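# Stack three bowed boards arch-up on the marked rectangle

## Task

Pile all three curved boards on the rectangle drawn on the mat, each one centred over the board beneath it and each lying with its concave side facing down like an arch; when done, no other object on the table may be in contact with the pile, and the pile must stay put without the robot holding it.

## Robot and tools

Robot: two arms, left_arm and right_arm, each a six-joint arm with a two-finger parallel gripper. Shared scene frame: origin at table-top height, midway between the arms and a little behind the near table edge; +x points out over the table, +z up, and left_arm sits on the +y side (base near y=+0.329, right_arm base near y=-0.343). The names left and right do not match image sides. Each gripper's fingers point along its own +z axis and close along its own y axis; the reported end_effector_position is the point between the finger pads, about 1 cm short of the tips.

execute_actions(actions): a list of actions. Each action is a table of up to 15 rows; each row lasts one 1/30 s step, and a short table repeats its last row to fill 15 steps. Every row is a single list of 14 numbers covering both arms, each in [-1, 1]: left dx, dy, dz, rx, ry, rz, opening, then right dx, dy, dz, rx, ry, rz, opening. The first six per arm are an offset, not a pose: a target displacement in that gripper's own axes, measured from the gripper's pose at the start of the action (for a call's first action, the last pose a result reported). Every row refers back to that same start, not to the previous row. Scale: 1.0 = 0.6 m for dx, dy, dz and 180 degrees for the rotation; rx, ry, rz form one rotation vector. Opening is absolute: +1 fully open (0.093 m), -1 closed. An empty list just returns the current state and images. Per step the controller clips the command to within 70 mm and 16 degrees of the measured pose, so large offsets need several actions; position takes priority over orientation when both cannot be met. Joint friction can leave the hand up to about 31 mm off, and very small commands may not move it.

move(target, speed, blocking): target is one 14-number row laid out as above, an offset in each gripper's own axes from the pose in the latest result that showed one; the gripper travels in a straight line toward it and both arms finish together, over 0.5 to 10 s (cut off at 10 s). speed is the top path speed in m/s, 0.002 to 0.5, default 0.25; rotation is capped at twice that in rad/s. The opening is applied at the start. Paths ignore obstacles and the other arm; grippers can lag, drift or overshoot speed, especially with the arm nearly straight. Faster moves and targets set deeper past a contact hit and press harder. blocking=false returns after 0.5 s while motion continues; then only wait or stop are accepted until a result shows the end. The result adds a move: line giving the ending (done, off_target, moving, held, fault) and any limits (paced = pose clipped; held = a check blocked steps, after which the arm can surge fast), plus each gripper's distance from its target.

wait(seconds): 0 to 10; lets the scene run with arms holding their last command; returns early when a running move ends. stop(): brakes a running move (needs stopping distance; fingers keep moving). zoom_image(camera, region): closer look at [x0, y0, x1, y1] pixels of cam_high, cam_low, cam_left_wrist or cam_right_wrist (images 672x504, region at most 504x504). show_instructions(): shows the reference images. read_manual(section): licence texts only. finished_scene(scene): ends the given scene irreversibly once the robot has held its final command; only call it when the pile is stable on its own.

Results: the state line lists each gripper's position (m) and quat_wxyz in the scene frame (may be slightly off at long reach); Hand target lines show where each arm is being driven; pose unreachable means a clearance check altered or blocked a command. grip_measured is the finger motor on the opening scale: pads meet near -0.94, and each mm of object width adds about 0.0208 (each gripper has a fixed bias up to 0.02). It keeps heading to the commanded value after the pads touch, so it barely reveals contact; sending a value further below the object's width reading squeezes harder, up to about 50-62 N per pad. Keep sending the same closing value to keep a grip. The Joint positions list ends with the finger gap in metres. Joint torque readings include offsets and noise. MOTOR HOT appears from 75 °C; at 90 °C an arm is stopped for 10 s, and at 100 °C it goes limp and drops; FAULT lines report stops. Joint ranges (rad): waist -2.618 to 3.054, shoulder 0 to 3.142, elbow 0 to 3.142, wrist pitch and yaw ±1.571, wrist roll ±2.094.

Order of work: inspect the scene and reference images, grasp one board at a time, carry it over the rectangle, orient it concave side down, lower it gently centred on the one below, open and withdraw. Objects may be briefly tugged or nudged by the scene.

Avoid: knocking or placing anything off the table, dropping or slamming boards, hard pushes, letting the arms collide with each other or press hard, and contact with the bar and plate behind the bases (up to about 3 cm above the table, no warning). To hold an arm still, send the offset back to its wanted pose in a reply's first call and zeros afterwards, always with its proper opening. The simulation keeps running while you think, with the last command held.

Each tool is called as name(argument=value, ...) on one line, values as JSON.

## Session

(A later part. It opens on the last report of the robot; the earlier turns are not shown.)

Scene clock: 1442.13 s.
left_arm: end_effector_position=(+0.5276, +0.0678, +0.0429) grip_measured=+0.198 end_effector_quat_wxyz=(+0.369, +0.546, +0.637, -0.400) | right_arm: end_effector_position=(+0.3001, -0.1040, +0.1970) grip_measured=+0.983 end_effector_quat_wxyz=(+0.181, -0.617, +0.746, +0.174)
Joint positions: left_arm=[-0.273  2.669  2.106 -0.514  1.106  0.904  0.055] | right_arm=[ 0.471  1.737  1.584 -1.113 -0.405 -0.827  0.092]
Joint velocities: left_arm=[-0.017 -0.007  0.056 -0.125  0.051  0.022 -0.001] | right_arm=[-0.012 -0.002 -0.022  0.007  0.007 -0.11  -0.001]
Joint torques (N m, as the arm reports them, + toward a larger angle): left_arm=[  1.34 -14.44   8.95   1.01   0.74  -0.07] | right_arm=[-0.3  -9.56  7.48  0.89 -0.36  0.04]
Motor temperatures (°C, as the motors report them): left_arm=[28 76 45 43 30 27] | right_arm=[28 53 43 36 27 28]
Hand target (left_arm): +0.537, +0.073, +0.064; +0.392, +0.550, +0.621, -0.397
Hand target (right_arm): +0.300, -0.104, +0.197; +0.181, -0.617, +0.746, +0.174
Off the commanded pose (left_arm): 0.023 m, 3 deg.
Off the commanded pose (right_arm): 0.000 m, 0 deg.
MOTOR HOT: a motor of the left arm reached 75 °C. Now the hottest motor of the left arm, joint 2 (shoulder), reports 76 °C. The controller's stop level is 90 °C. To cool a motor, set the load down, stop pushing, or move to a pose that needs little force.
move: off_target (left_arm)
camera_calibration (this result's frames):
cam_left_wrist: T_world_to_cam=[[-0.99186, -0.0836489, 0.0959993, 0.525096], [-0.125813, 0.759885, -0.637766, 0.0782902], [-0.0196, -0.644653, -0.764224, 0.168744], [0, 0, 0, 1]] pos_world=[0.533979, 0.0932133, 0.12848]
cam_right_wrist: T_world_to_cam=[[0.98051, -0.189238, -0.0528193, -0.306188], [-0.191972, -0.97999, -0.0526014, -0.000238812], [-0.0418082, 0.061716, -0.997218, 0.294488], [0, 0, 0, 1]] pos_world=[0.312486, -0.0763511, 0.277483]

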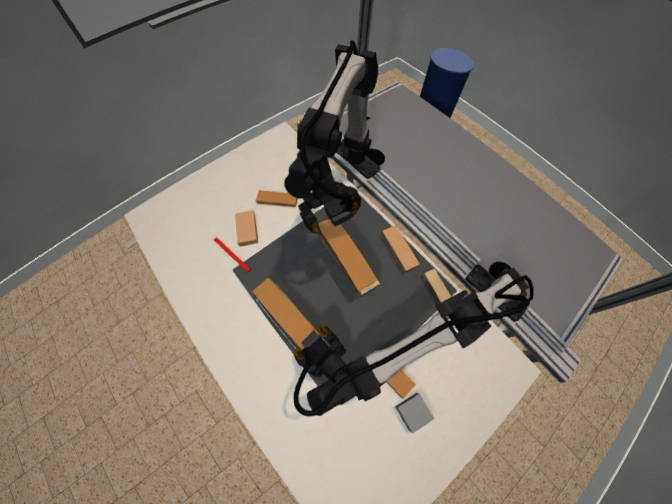

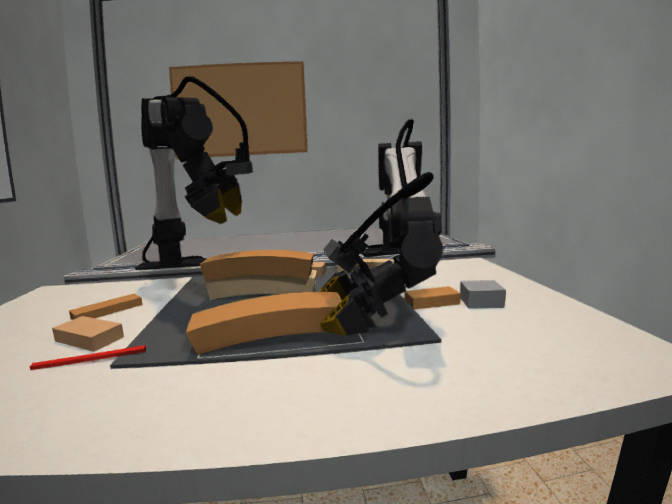

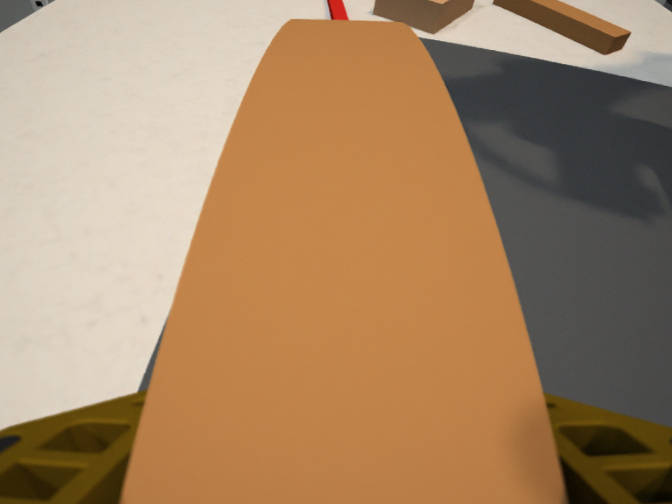

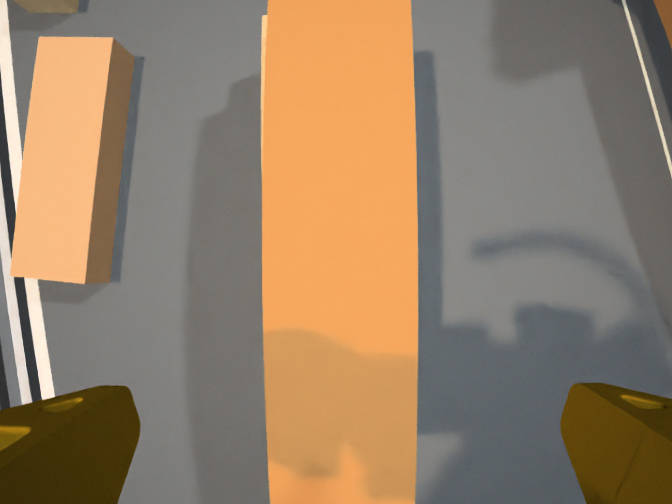

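move(target=[-0.01,0.032,-0.03,0,0,0.03,-0.2, 0,0,0,0,0,0,1], speed=0.03)

move(target=[0.02,0,0.008,0,0,0,-0.2, 0,0,0,0,0,0,1], speed=0.03)

move(target=[0,0,0,0,0,0,1, 0,0,0,0,0,0,1])

move(target=[-0.03,0,-0.15,0,0,0,1, 0,0,0,0,0,0,1], speed=0.08)

Scene clock: 1447.67 s.
left_arm: end_effector_position=(+0.5370, +0.0696, +0.0408) grip_measured=+0.198 end_effector_quat_wxyz=(+0.375, +0.581, +0.609, -0.388) | right_arm: end_effector_position=(+0.3001, -0.1040, +0.1970) grip_measured=+0.983 end_effector_quat_wxyz=(+0.181, -0.617, +0.746, +0.174)
Joint positions: left_arm=[-0.265  2.771  2.318 -0.698  1.113  1.061  0.055] | right_arm=[ 0.471  1.737  1.584 -1.113 -0.405 -0.827  0.092]
Joint velocities: left_arm=[-0.007  0.007  0.007  0.007  0.007  0.007 -0.001] | right_arm=[ 0.007 -0.007 -0.002  0.007 -0.037  0.051 -0.   ]
Joint torques (N m, as the arm reports them, + toward a larger angle): left_arm=[  2.36 -14.44   8.53   0.74   0.58  -0.09] | right_arm=[-0.22 -9.41  7.44  0.88 -0.38  0.03]
Motor temperatures (°C, as the motors report them): left_arm=[28 79 46 42 30 27] | right_arm=[28 52 43 36 27 28]
Hand target (left_arm): +0.547, +0.083, +0.053; +0.388, +0.575, +0.610, -0.382
Hand target (right_arm): +0.300, -0.104, +0.197; +0.181, -0.617, +0.746, +0.174
Off the commanded pose (left_arm): 0.021 m, 2 deg.
Off the commanded pose (right_arm): 0.000 m, 0 deg.
MOTOR HOT: still on. Now the hottest motor of the left arm, joint 2 (shoulder), reports 79 °C; the controller's stop level is 90 °C.
move: off_target (left_arm)
camera_calibration (this result's frames):
cam_left_wrist: T_world_to_cam=[[-0.999343, -0.0244505, 0.026768, 0.537508], [-0.0358882, 0.771806, -0.634844, 0.0275467], [-0.00513743, -0.635387, -0.772177, 0.16038], [0, 0, 0, 1]] pos_world=[0.538968, 0.0937852, 0.126942]
cam_right_wrist: T_world_to_cam=[[0.98051, -0.189238, -0.0528193, -0.306188], [-0.191972, -0.97999, -0.0526014, -0.000238812], [-0.0418082, 0.061716, -0.997218, 0.294488], [0, 0, 0, 1]] pos_world=[0.312486, -0.0763511, 0.277483]

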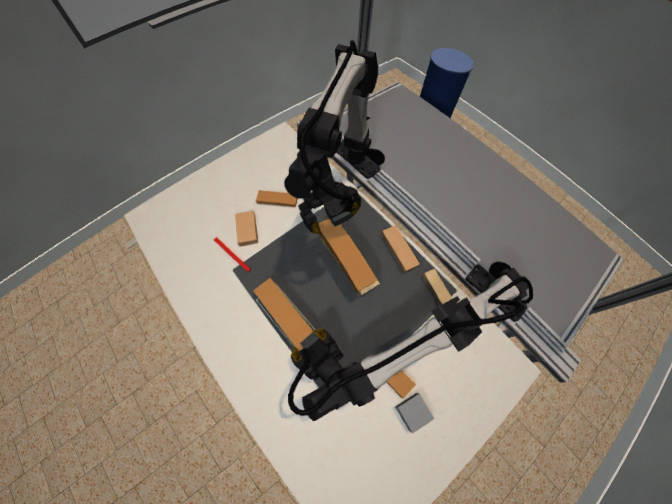

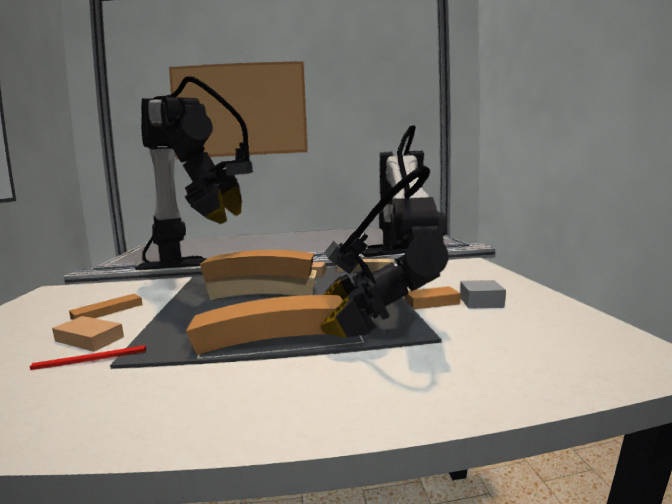

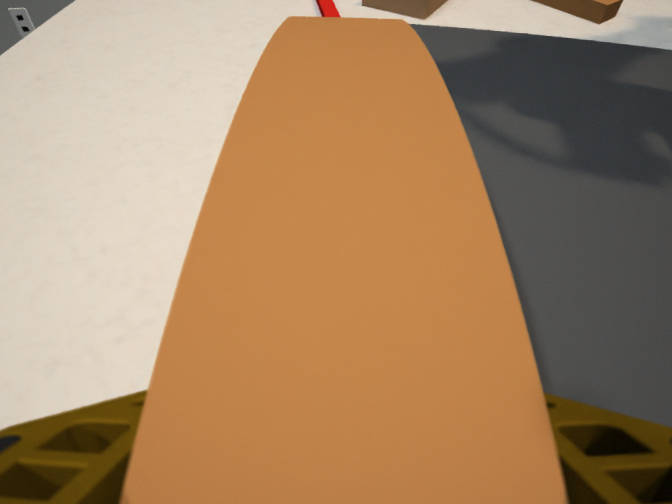

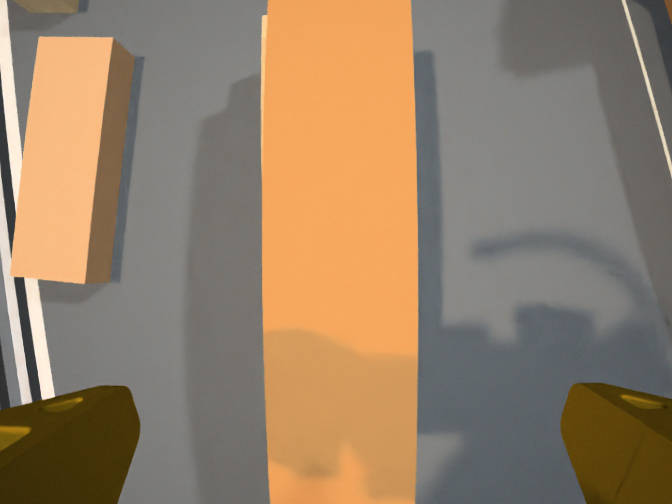

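Scene clock: 1448.37 s.
left_arm: end_effector_position=(+0.5370, +0.0689, +0.0369) grip_measured=+0.198 end_effector_quat_wxyz=(+0.378, +0.581, +0.605, -0.391) | right_arm: end_effector_position=(+0.3001, -0.1040, +0.1970) grip_measured=+0.983 end_effector_quat_wxyz=(+0.181, -0.617, +0.746, +0.174)
Joint positions: left_arm=[-0.265  2.782  2.318 -0.686  1.123  1.065  0.055] | right_arm=[ 0.471  1.737  1.584 -1.113 -0.405 -0.827  0.092]
Joint velocities: left_arm=[-0.007  0.007  0.002 -0.007 -0.022 -0.022 -0.001] | right_arm=[-0.012 -0.007 -0.007 -0.022  0.066 -0.022  0.   ]
Joint torques (N m, as the arm reports them, + toward a larger angle): left_arm=[  0.07 -13.69   4.94   0.97   0.41  -0.14] | right_arm=[-0.15 -9.54  7.37  0.93 -0.39 -0.01]
Motor temperatures (°C, as the motors report them): left_arm=[28 80 46 42 30 27] | right_arm=[28 52 43 36 27 28]
Hand target (left_arm): +0.536, +0.070, +0.028; +0.375, +0.581, +0.609, -0.388
Hand target (right_arm): +0.300, -0.104, +0.197; +0.181, -0.617, +0.746, +0.174
Off the commanded pose (left_arm): 0.009 m, 1 deg.
Off the commanded pose (right_arm): 0.000 m, 0 deg.
MOTOR HOT: still on. Now the hottest motor of the left arm, joint 2 (shoulder), reports 80 °C; the controller's stop level is 90 °C.
move: done
camera_calibration (this result's frames):
cam_left_wrist: T_world_to_cam=[[-0.999534, -0.0187182, 0.0240968, 0.537318], [-0.0298216, 0.76642, -0.641647, 0.022871], [-0.00645783, -0.642066, -0.766622, 0.157866], [0, 0, 0, 1]] pos_world=[0.538769, 0.0938894, 0.122751]
cam_right_wrist: T_world_to_cam=[[0.98051, -0.189238, -0.0528193, -0.306188], [-0.191972, -0.97999, -0.0526014, -0.000238812], [-0.0418082, 0.061716, -0.997218, 0.294488], [0, 0, 0, 1]] pos_world=[0.312486, -0.0763511, 0.277483]

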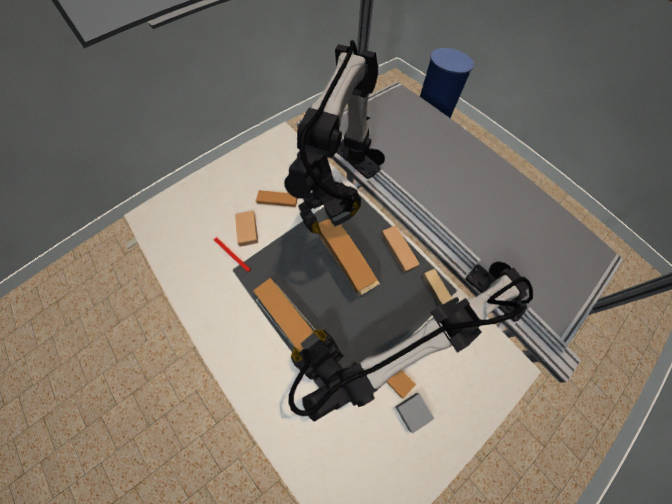

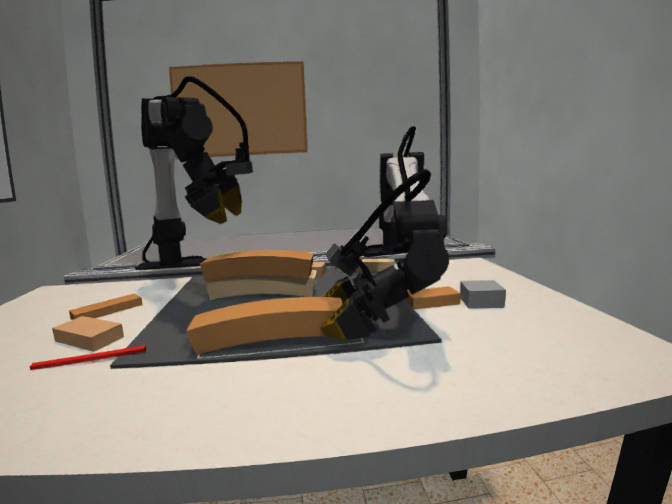

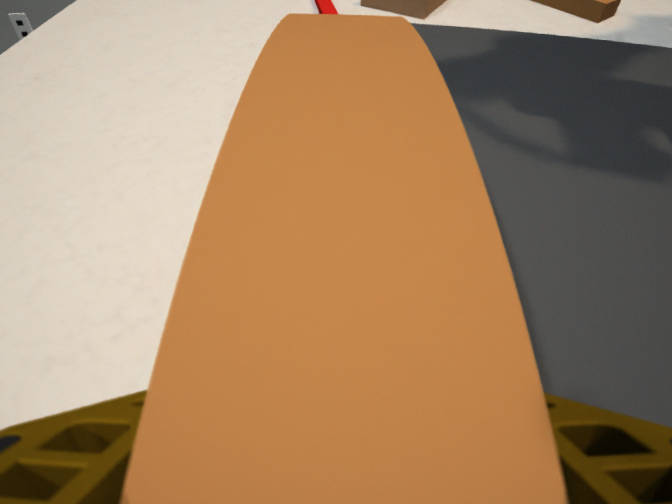

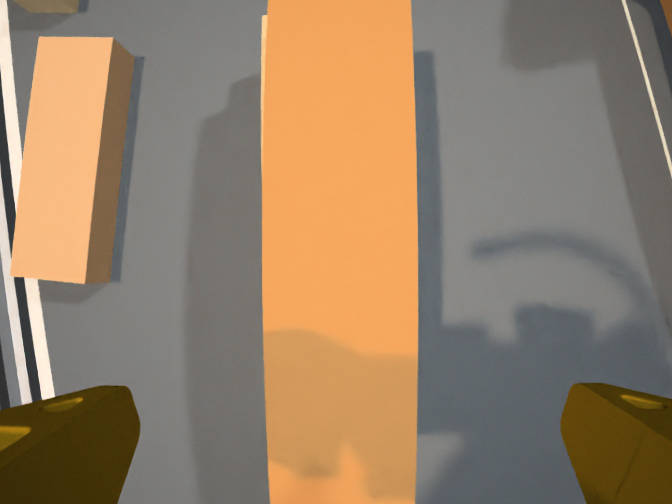

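Scene clock: 1448.87 s.
left_arm: end_effector_position=(+0.5370, +0.0689, +0.0369) grip_measured=+1.000 end_effector_quat_wxyz=(+0.378, +0.582, +0.605, -0.391) | right_arm: end_effector_position=(+0.3001, -0.1040, +0.1970) grip_measured=+0.983 end_effector_quat_wxyz=(+0.181, -0.617, +0.746, +0.174)
Joint positions: left_arm=[-0.265  2.782  2.318 -0.686  1.123  1.066  0.093] | right_arm=[ 0.471  1.737  1.584 -1.113 -0.405 -0.827  0.092]
Joint velocities: left_arm=[-0.007 -0.002 -0.002  0.022  0.037  0.007  0.   ] | right_arm=[-0.017 -0.012 -0.012 -0.007  0.007 -0.022  0.001]
Joint torques (N m, as the arm reports them, + toward a larger angle): left_arm=[ -0.01 -14.12   6.31   0.82   0.46  -0.08] | right_arm=[-0.1  -9.4   7.26  0.93 -0.37 -0.01]
Motor temperatures (°C, as the motors report them): left_arm=[28 80 46 42 30 27] | right_arm=[28 52 43 36 27 28]
Hand target (left_arm): +0.537, +0.069, +0.037; +0.378, +0.581, +0.605, -0.391
Hand target (right_arm): +0.300, -0.104, +0.197; +0.181, -0.617, +0.746, +0.174
Off the commanded pose (left_arm): 0.000 m, 0 deg.
Off the commanded pose (right_arm): 0.000 m, 0 deg.
MOTOR HOT: still on. Now the hottest motor of the left arm, joint 2 (shoulder), reports 80 °C; the controller's stop level is 90 °C.
move: done
camera_calibration (this result's frames):
cam_left_wrist: T_world_to_cam=[[-0.999546, -0.0185624, 0.0237488, 0.537326], [-0.0294787, 0.766426, -0.641656, 0.0226869], [-0.00629104, -0.642065, -0.766625, 0.157777], [0, 0, 0, 1]] pos_world=[0.538743, 0.093889, 0.122752]
cam_right_wrist: T_world_to_cam=[[0.98051, -0.189238, -0.0528193, -0.306188], [-0.191972, -0.97999, -0.0526014, -0.000238812], [-0.0418082, 0.061716, -0.997218, 0.294488], [0, 0, 0, 1]] pos_world=[0.312486, -0.0763511, 0.277483]

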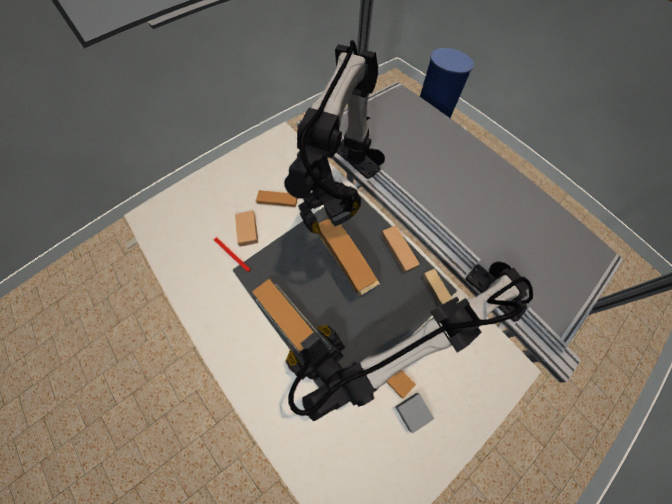

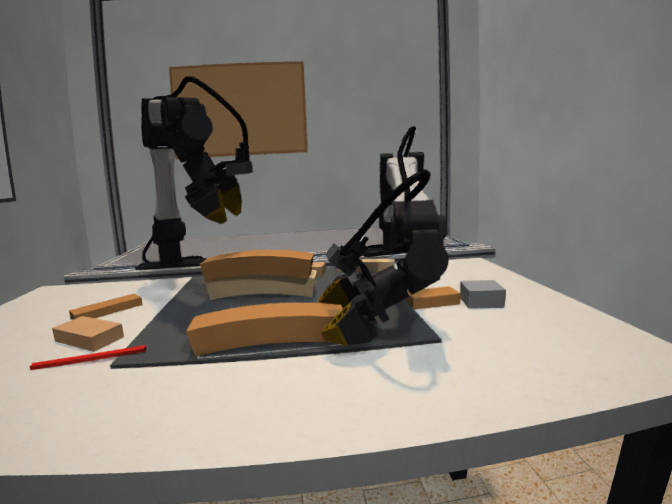

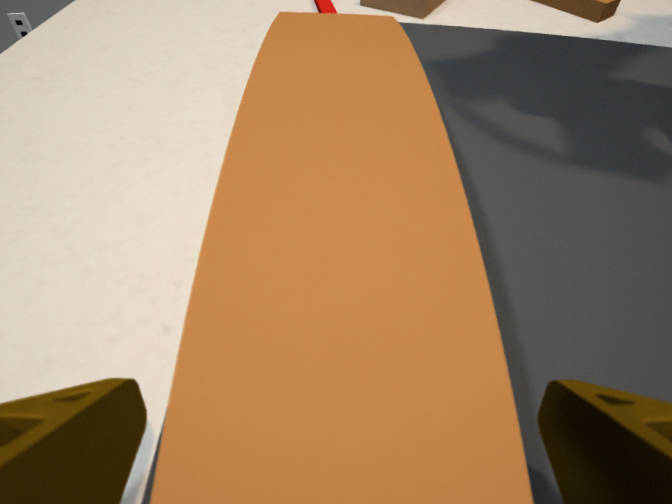

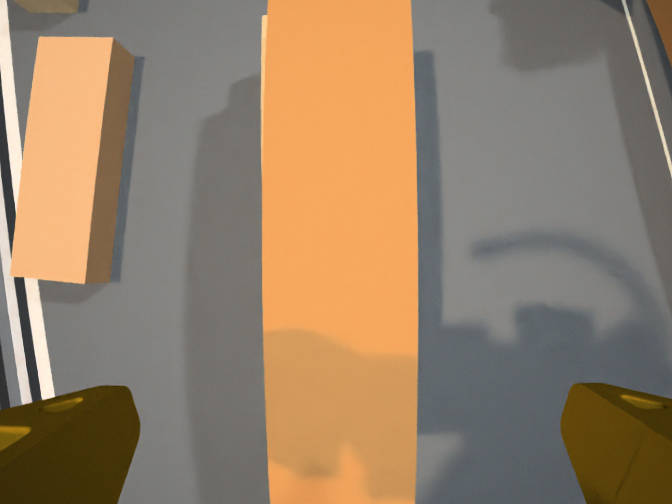

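Scene clock: 1450.77 s.
left_arm: end_effector_position=(+0.5366, +0.1393, +0.0833) grip_measured=+1.000 end_effector_quat_wxyz=(+0.374, +0.582, +0.607, -0.390) | right_arm: end_effector_position=(+0.3001, -0.1040, +0.1970) grip_measured=+0.983 end_effector_quat_wxyz=(+0.181, -0.617, +0.746, +0.174)
Joint positions: left_arm=[-0.135  2.843  2.648 -1.237  1.153  1.369  0.093] | right_arm=[ 0.471  1.737  1.584 -1.113 -0.405 -0.827  0.092]
Joint velocities: left_arm=[ 0.007  0.027  0.12  -0.095 -0.066  0.051  0.   ] | right_arm=[ 0.002 -0.002 -0.002 -0.007  0.007 -0.081 -0.   ]
Joint torques (N m, as the arm reports them, + toward a larger angle): left_arm=[  0.83 -13.69   8.09   0.35   0.63  -0.03] | right_arm=[-0.24 -9.75  7.37  0.9  -0.37  0.06]
Motor temperatures (°C, as the motors report them): left_arm=[28 81 46 42 30 27] | right_arm=[28 52 43 36 27 28]
Hand target (left_arm): +0.538, +0.144, +0.090; +0.379, +0.580, +0.606, -0.391
Hand target (right_arm): +0.300, -0.104, +0.197; +0.181, -0.617, +0.746, +0.174
Off the commanded pose (left_arm): 0.008 m, 0 deg.
Off the commanded pose (right_arm): 0.000 m, 0 deg.
MOTOR HOT: still on. Now the hottest motor of the left arm, joint 2 (shoulder), reports 81 °C; the controller's stop level is 90 °C.
move: done
camera_calibration (this result's frames):
cam_left_wrist: T_world_to_cam=[[-0.999417, -0.0185851, 0.0286304, 0.536728], [-0.032561, 0.770759, -0.636295, -0.000857578], [-0.0102415, -0.636856, -0.770915, 0.240329], [0, 0, 0, 1]] pos_world=[0.538848, 0.163691, 0.16936]
cam_right_wrist: T_world_to_cam=[[0.98051, -0.189238, -0.0528193, -0.306188], [-0.191972, -0.97999, -0.0526014, -0.000238812], [-0.0418082, 0.061716, -0.997218, 0.294488], [0, 0, 0, 1]] pos_world=[0.312486, -0.0763511, 0.277483]

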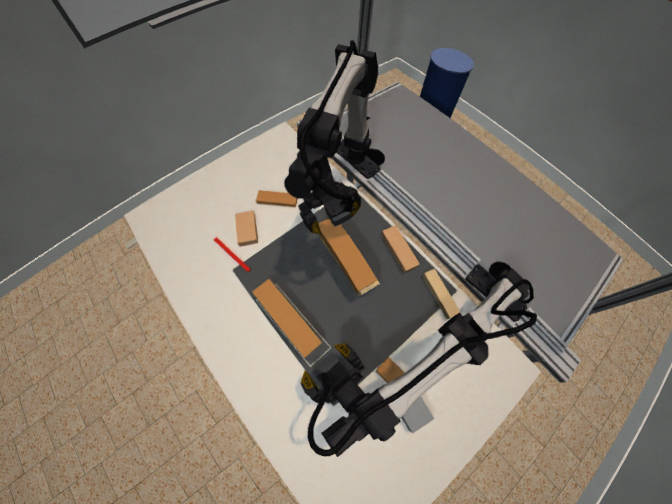

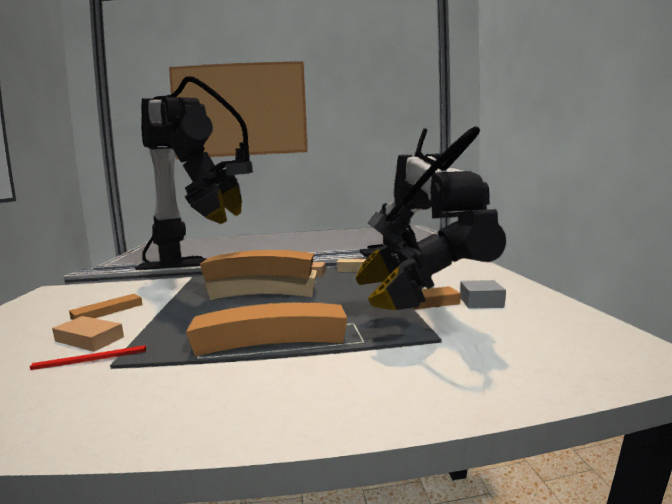

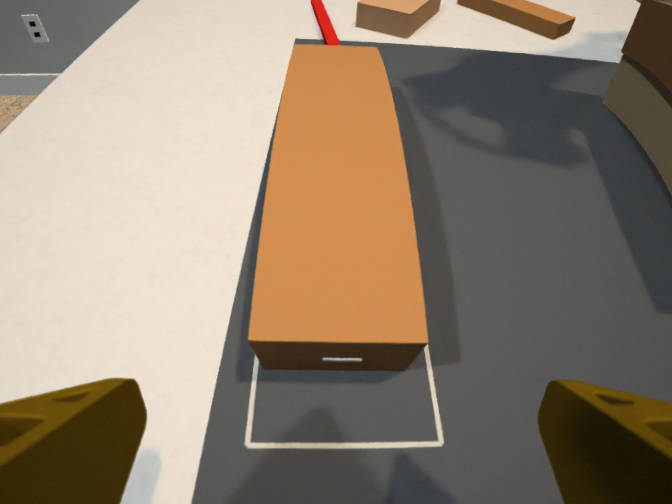

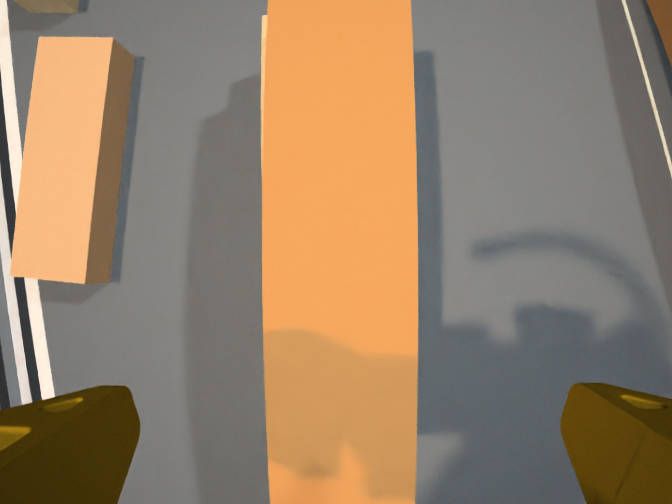

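move(target=[-0.2,-0.4,-0.1,0,0.08,0,1, 0,0,0,0,0,0,1], speed=0.2)

zoom_image(camera="cam_low", region=[130, 190, 430, 370])

Scene clock: 1454.53 s.
left_arm: end_effector_position=(+0.3082, +0.1412, +0.2296) grip_measured=+1.000 end_effector_quat_wxyz=(+0.309, +0.629, +0.644, -0.308) | right_arm: end_effector_position=(+0.3001, -0.1040, +0.1970) grip_measured=+0.983 end_effector_quat_wxyz=(+0.181, -0.617, +0.746, +0.174)
Joint positions: left_arm=[-0.236  1.648  1.437 -1.139  0.897  1.273  0.093] | right_arm=[ 0.471  1.737  1.584 -1.113 -0.405 -0.827  0.092]
Joint velocities: left_arm=[-0.012  0.002  0.002 -0.051 -0.037 -0.022  0.   ] | right_arm=[-0.002  0.002 -0.012 -0.037 -0.051 -0.051  0.   ]
Joint torques (N m, as the arm reports them, + toward a larger angle): left_arm=[-0.59 -7.15  4.95  0.48  0.39 -0.13] | right_arm=[-0.13 -9.52  7.41  0.91 -0.38  0.01]
Motor temperatures (°C, as the motors report them): left_arm=[28 82 46 41 30 27] | right_arm=[28 52 43 36 27 28]
Hand target (left_arm): +0.301, +0.141, +0.225; +0.295, +0.627, +0.649, -0.314
Hand target (right_arm): +0.300, -0.104, +0.197; +0.181, -0.617, +0.746, +0.174
Off the commanded pose (left_arm): 0.007 m, 2 deg.
Off the commanded pose (right_arm): 0.000 m, 0 deg.
MOTOR HOT: still on. Now the hottest motor of the left arm, joint 2 (shoulder), reports 82 °C; the controller's stop level is 90 °C.
move: done
camera_calibration (this result's frames):
cam_left_wrist: T_world_to_cam=[[-0.999849, -0.0172488, -0.00188561, 0.31119], [-0.0147177, 0.900616, -0.434367, 0.0131085], [0.00919052, -0.434274, -0.900734, 0.347209], [0, 0, 0, 1]] pos_world=[0.308145, 0.144346, 0.319023]
cam_right_wrist: T_world_to_cam=[[0.98051, -0.189238, -0.0528193, -0.306188], [-0.191972, -0.97999, -0.0526014, -0.000238812], [-0.0418082, 0.061716, -0.997218, 0.294488], [0, 0, 0, 1]] pos_world=[0.312486, -0.0763511, 0.277483]

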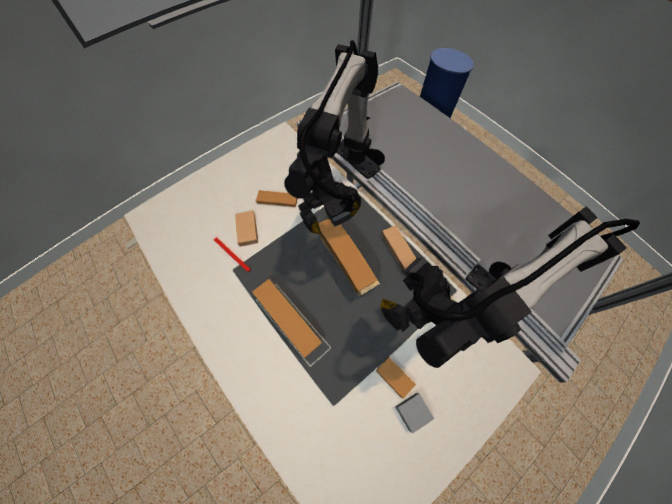

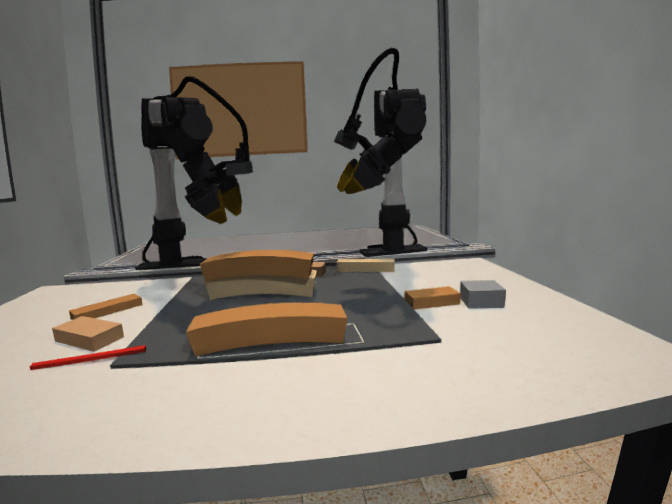

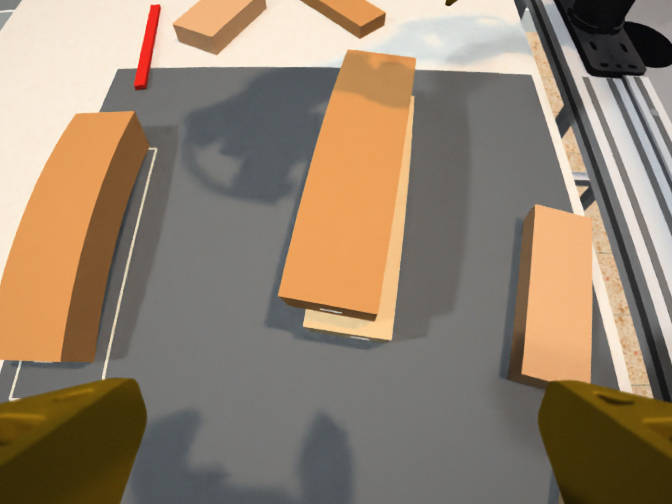

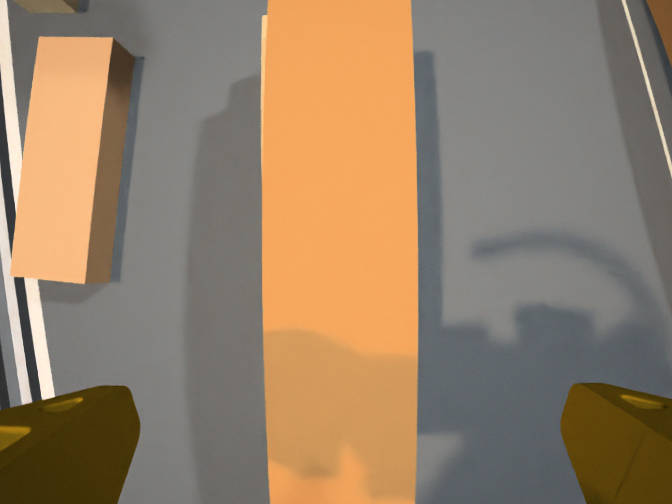

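Region (130, 190, 430, 370) of cam_low's 672x504 image, scaled by 1.680, with more detail than that image has; it fills the top 302 rows of this view, and the rest is white.

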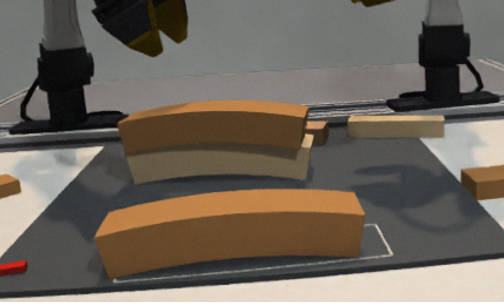

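move(target=[0,0,0,0,0,0,1, 0.135,-0.443,0.0725,-0.034,-0.199,-0.048,0.7], speed=0.15)

Scene clock: 1467.40 s.
left_arm: end_effector_position=(+0.3082, +0.1413, +0.2295) grip_measured=+1.000 end_effector_quat_wxyz=(+0.308, +0.629, +0.644, -0.308) | right_arm: end_effector_position=(+0.5510, -0.1990, +0.1229) grip_measured=+0.702 end_effector_quat_wxyz=(-0.424, +0.585, -0.605, -0.334)
Joint positions: left_arm=[-0.236  1.648  1.437 -1.139  0.896  1.272  0.093] | right_arm=[-0.034  2.86   2.861 -1.314 -1.119 -1.39   0.079]
Joint velocities: left_arm=[ 0.002 -0.007  0.007  0.066  0.022  0.007  0.   ] | right_arm=[-0.007 -0.002 -0.002 -0.095  0.007 -0.051  0.   ]
Joint torques (N m, as the arm reports them, + toward a larger angle): left_arm=[-0.04 -6.64  6.27  0.62  0.48 -0.1 ] | right_arm=[ -0.4  -15.36   7.76   0.53  -0.8    0.07]
Motor temperatures (°C, as the motors report them): left_arm=[28 77 46 40 30 27] | right_arm=[28 52 43 36 27 28]
Hand target (left_arm): +0.308, +0.141, +0.230; +0.308, +0.629, +0.644, -0.308
Hand target (right_arm): +0.549, -0.200, +0.110; -0.414, +0.575, -0.614, -0.349
Off the commanded pose (left_arm): 0.000 m, 0 deg.
Off the commanded pose (right_arm): 0.013 m, 7 deg.
MOTOR HOT: still on. Now the hottest motor of the left arm, joint 2 (shoulder), reports 77 °C; the controller's stop level is 90 °C.
elbow stopped short (right arm): the move would have taken joint 3 (elbow) straighter than the controller allows; a more bent joint 3 avoids this.
move: off_target (right_arm)
camera_calibration (this result's frames):
cam_left_wrist: T_world_to_cam=[[-0.999833, -0.0182115, -0.00119492, 0.311217], [-0.0158947, 0.901073, -0.433376, 0.013013], [0.00896913, -0.433284, -0.901213, 0.347166], [0, 0, 0, 1]] pos_world=[0.308259, 0.144364, 0.318882]
cam_right_wrist: T_world_to_cam=[[0.993234, -0.0906557, 0.0725813, -0.576943], [-0.0245632, -0.774848, -0.63167, -0.0293172], [0.113504, 0.625613, -0.771832, 0.23593], [0, 0, 0, 1]] pos_world=[0.545541, -0.22262, 0.205454]

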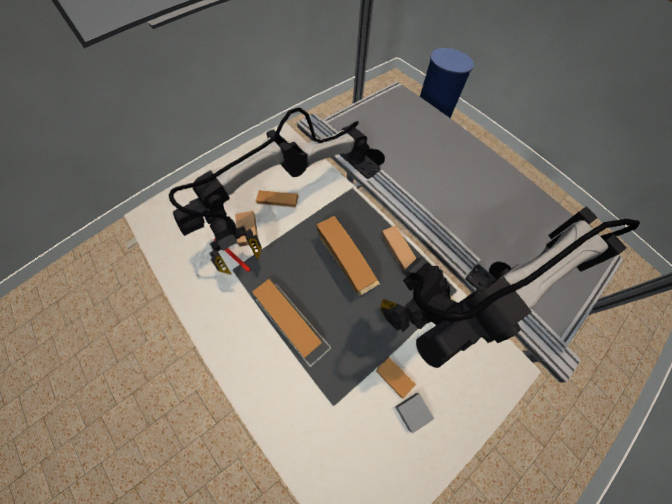

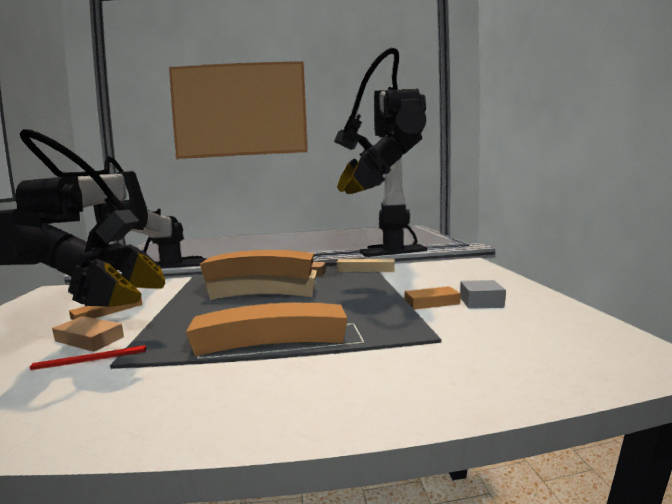

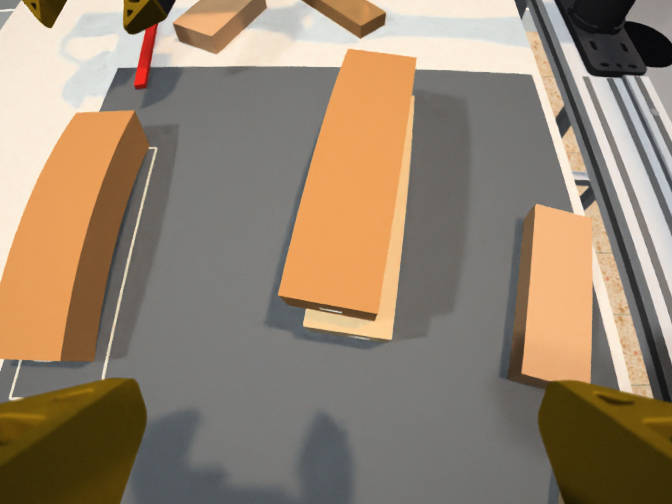

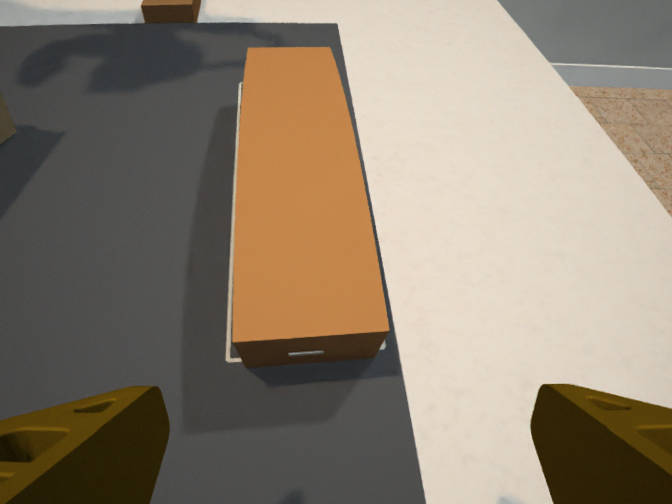

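move(target=[0,0,0,0,0,0,1, 0.0825,0.033,0.0855,0,0.07,0,-1], speed=0.06)

Scene clock: 1475.07 s.
left_arm: end_effector_position=(+0.3082, +0.1413, +0.2295) grip_measured=+1.000 end_effector_quat_wxyz=(+0.308, +0.629, +0.644, -0.308) | right_arm: end_effector_position=(+0.5437, -0.1754, +0.0590) grip_measured=-1.000 end_effector_quat_wxyz=(-0.363, +0.616, -0.645, -0.269)
Joint positions: left_arm=[-0.236  1.648  1.437 -1.139  0.896  1.272  0.093] | right_arm=[ 0.044  2.671  2.344 -0.938 -0.896 -1.315  0.   ]
Joint velocities: left_arm=[ 0.002  0.002  0.002 -0.007  0.037 -0.051  0.   ] | right_arm=[ 0.007 -0.002 -0.022  0.022 -0.066 -0.051  0.   ]
Joint torques (N m, as the arm reports them, + toward a larger angle): left_arm=[ 0.04 -6.72  6.1   0.58  0.43 -0.1 ] | right_arm=[  0.52 -18.06   5.54   0.86  -0.48   0.12]
Motor temperatures (°C, as the motors report them): left_arm=[28 74 46 40 30 27] | right_arm=[28 55 43 36 27 28]
Hand target (left_arm): +0.308, +0.141, +0.229; +0.308, +0.629, +0.644, -0.308
Hand target (right_arm): +0.540, -0.172, +0.055; -0.355, +0.618, -0.648, -0.268
Off the commanded pose (left_arm): 0.000 m, 0 deg.
Off the commanded pose (right_arm): 0.007 m, 1 deg.
MOTOR HOT: still on. Now the hottest motor of the left arm, joint 2 (shoulder), reports 74 °C; the controller's stop level is 90 °C.
move: done
camera_calibration (this result's frames):
cam_left_wrist: T_world_to_cam=[[-0.999833, -0.0182115, -0.00119492, 0.311217], [-0.0158947, 0.901073, -0.433376, 0.013013], [0.00896913, -0.433284, -0.901213, 0.347166], [0, 0, 0, 1]] pos_world=[0.308259, 0.144364, 0.318882]
cam_right_wrist: T_world_to_cam=[[0.991907, -0.0976581, 0.0811386, -0.563953], [-0.049404, -0.885557, -0.461896, -0.0674965], [0.116961, 0.454149, -0.883215, 0.147315], [0, 0, 0, 1]] pos_world=[0.538825, -0.181749, 0.144693]

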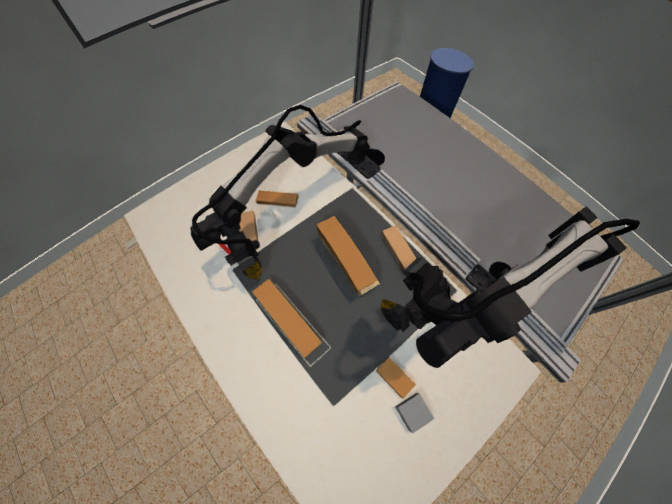

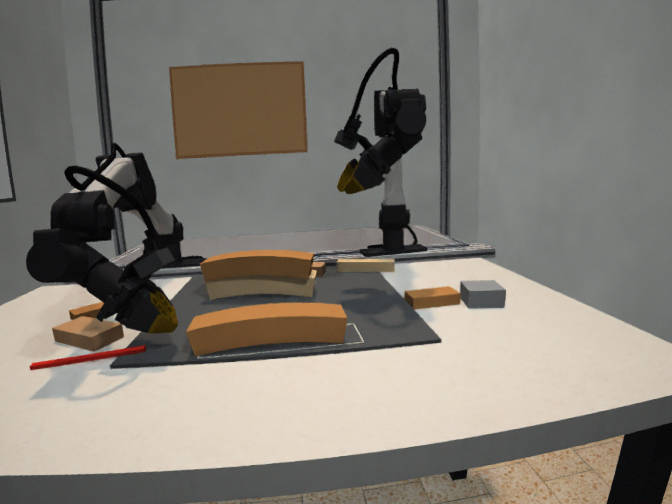

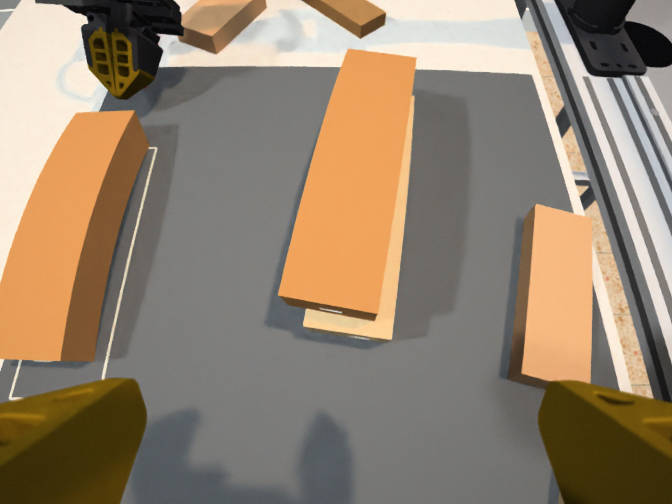

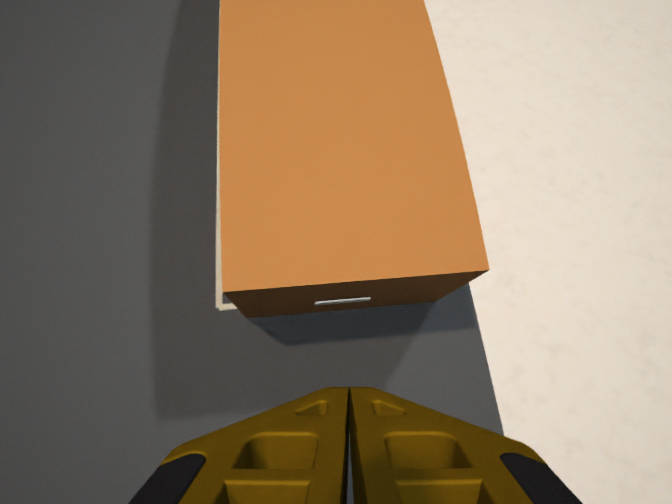

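move(target=[0,0,0,0,0,0,1, -0.014,0.007,0.052,0,0,0,-1], speed=0.02)

zoom_image(camera="cam_low", region=[130, 190, 430, 370])

Scene clock: 1480.70 s.
left_arm: end_effector_position=(+0.3082, +0.1413, +0.2295) grip_measured=+1.000 end_effector_quat_wxyz=(+0.308, +0.629, +0.644, -0.308) | right_arm: end_effector_position=(+0.5481, -0.1523, +0.0546) grip_measured=-1.000 end_effector_quat_wxyz=(-0.372, +0.614, -0.642, -0.268)
Joint positions: left_arm=[-0.236  1.648  1.437 -1.139  0.896  1.272  0.093] | right_arm=[ 0.085  2.671  2.311 -0.832 -0.892 -1.24   0.   ]
Joint velocities: left_arm=[ 0.002 -0.012 -0.007 -0.007  0.007  0.051  0.   ] | right_arm=[ 0.002  0.002 -0.002 -0.007 -0.037  0.051  0.   ]
Joint torques (N m, as the arm reports them, + toward a larger angle): left_arm=[ 0.03 -6.73  6.09  0.59  0.47 -0.08] | right_arm=[  1.02 -17.57   5.7    1.01  -0.5    0.1 ]
Motor temperatures (°C, as the motors report them): left_arm=[28 73 46 40 30 27] | right_arm=[28 59 43 36 27 28]
Hand target (left_arm): +0.308, +0.141, +0.229; +0.308, +0.629, +0.644, -0.308
Hand target (right_arm): +0.543, -0.145, +0.047; -0.363, +0.617, -0.645, -0.270
Off the commanded pose (left_arm): 0.000 m, 0 deg.
Off the commanded pose (right_arm): 0.011 m, 1 deg.
MOTOR HOT: still on. Now the hottest motor of the left arm, joint 2 (shoulder), reports 73 °C; the controller's stop level is 90 °C.
move: off_target (right_arm)
camera_calibration (this result's frames):
cam_left_wrist: T_world_to_cam=[[-0.999833, -0.0182115, -0.00119492, 0.311217], [-0.0158947, 0.901073, -0.433376, 0.013013], [0.00896913, -0.433284, -0.901213, 0.347166], [0, 0, 0, 1]] pos_world=[0.308259, 0.144364, 0.318882]
cam_right_wrist: T_world_to_cam=[[0.990231, -0.103643, 0.0932733, -0.566307], [-0.0474294, -0.879427, -0.473664, -0.0483518], [0.131119, 0.464613, -0.875752, 0.125859], [0, 0, 0, 1]] pos_world=[0.541979, -0.159691, 0.14014]

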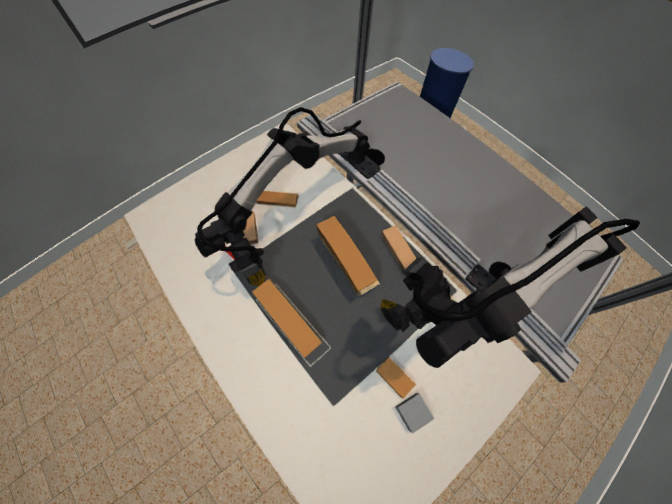

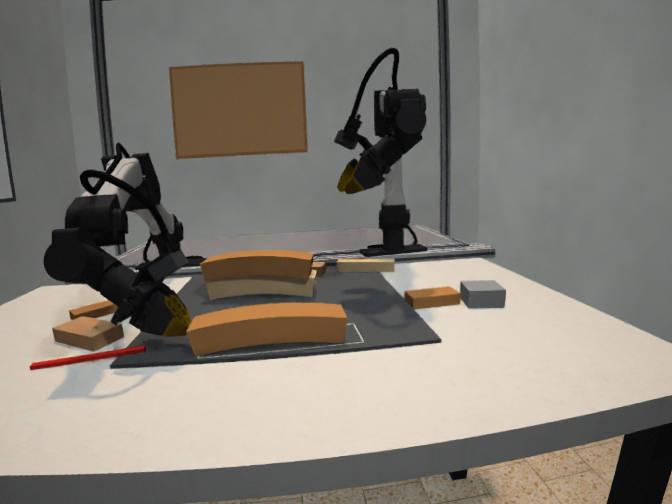

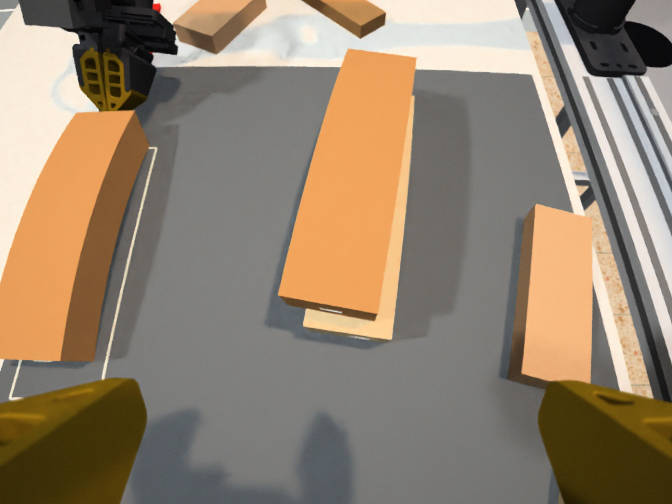

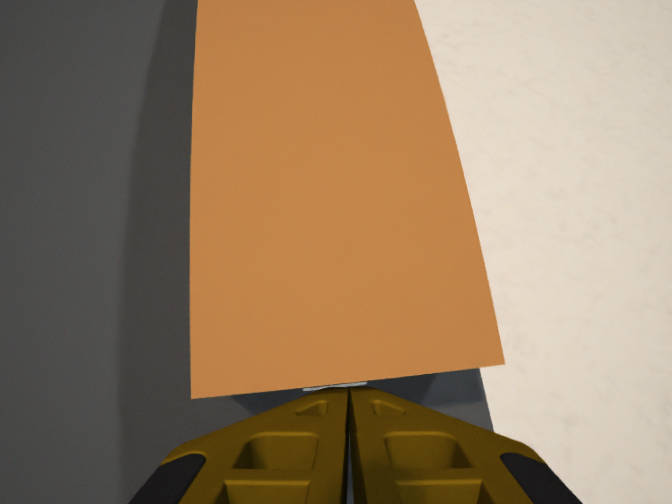

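Region (130, 190, 430, 370) of cam_low's 672x504 image, scaled by 1.680, with more detail than that image has; it fills the top 302 rows of this view, and the rest is white.

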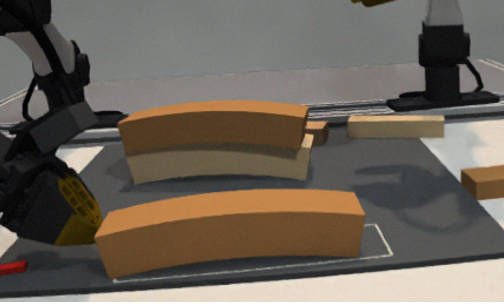

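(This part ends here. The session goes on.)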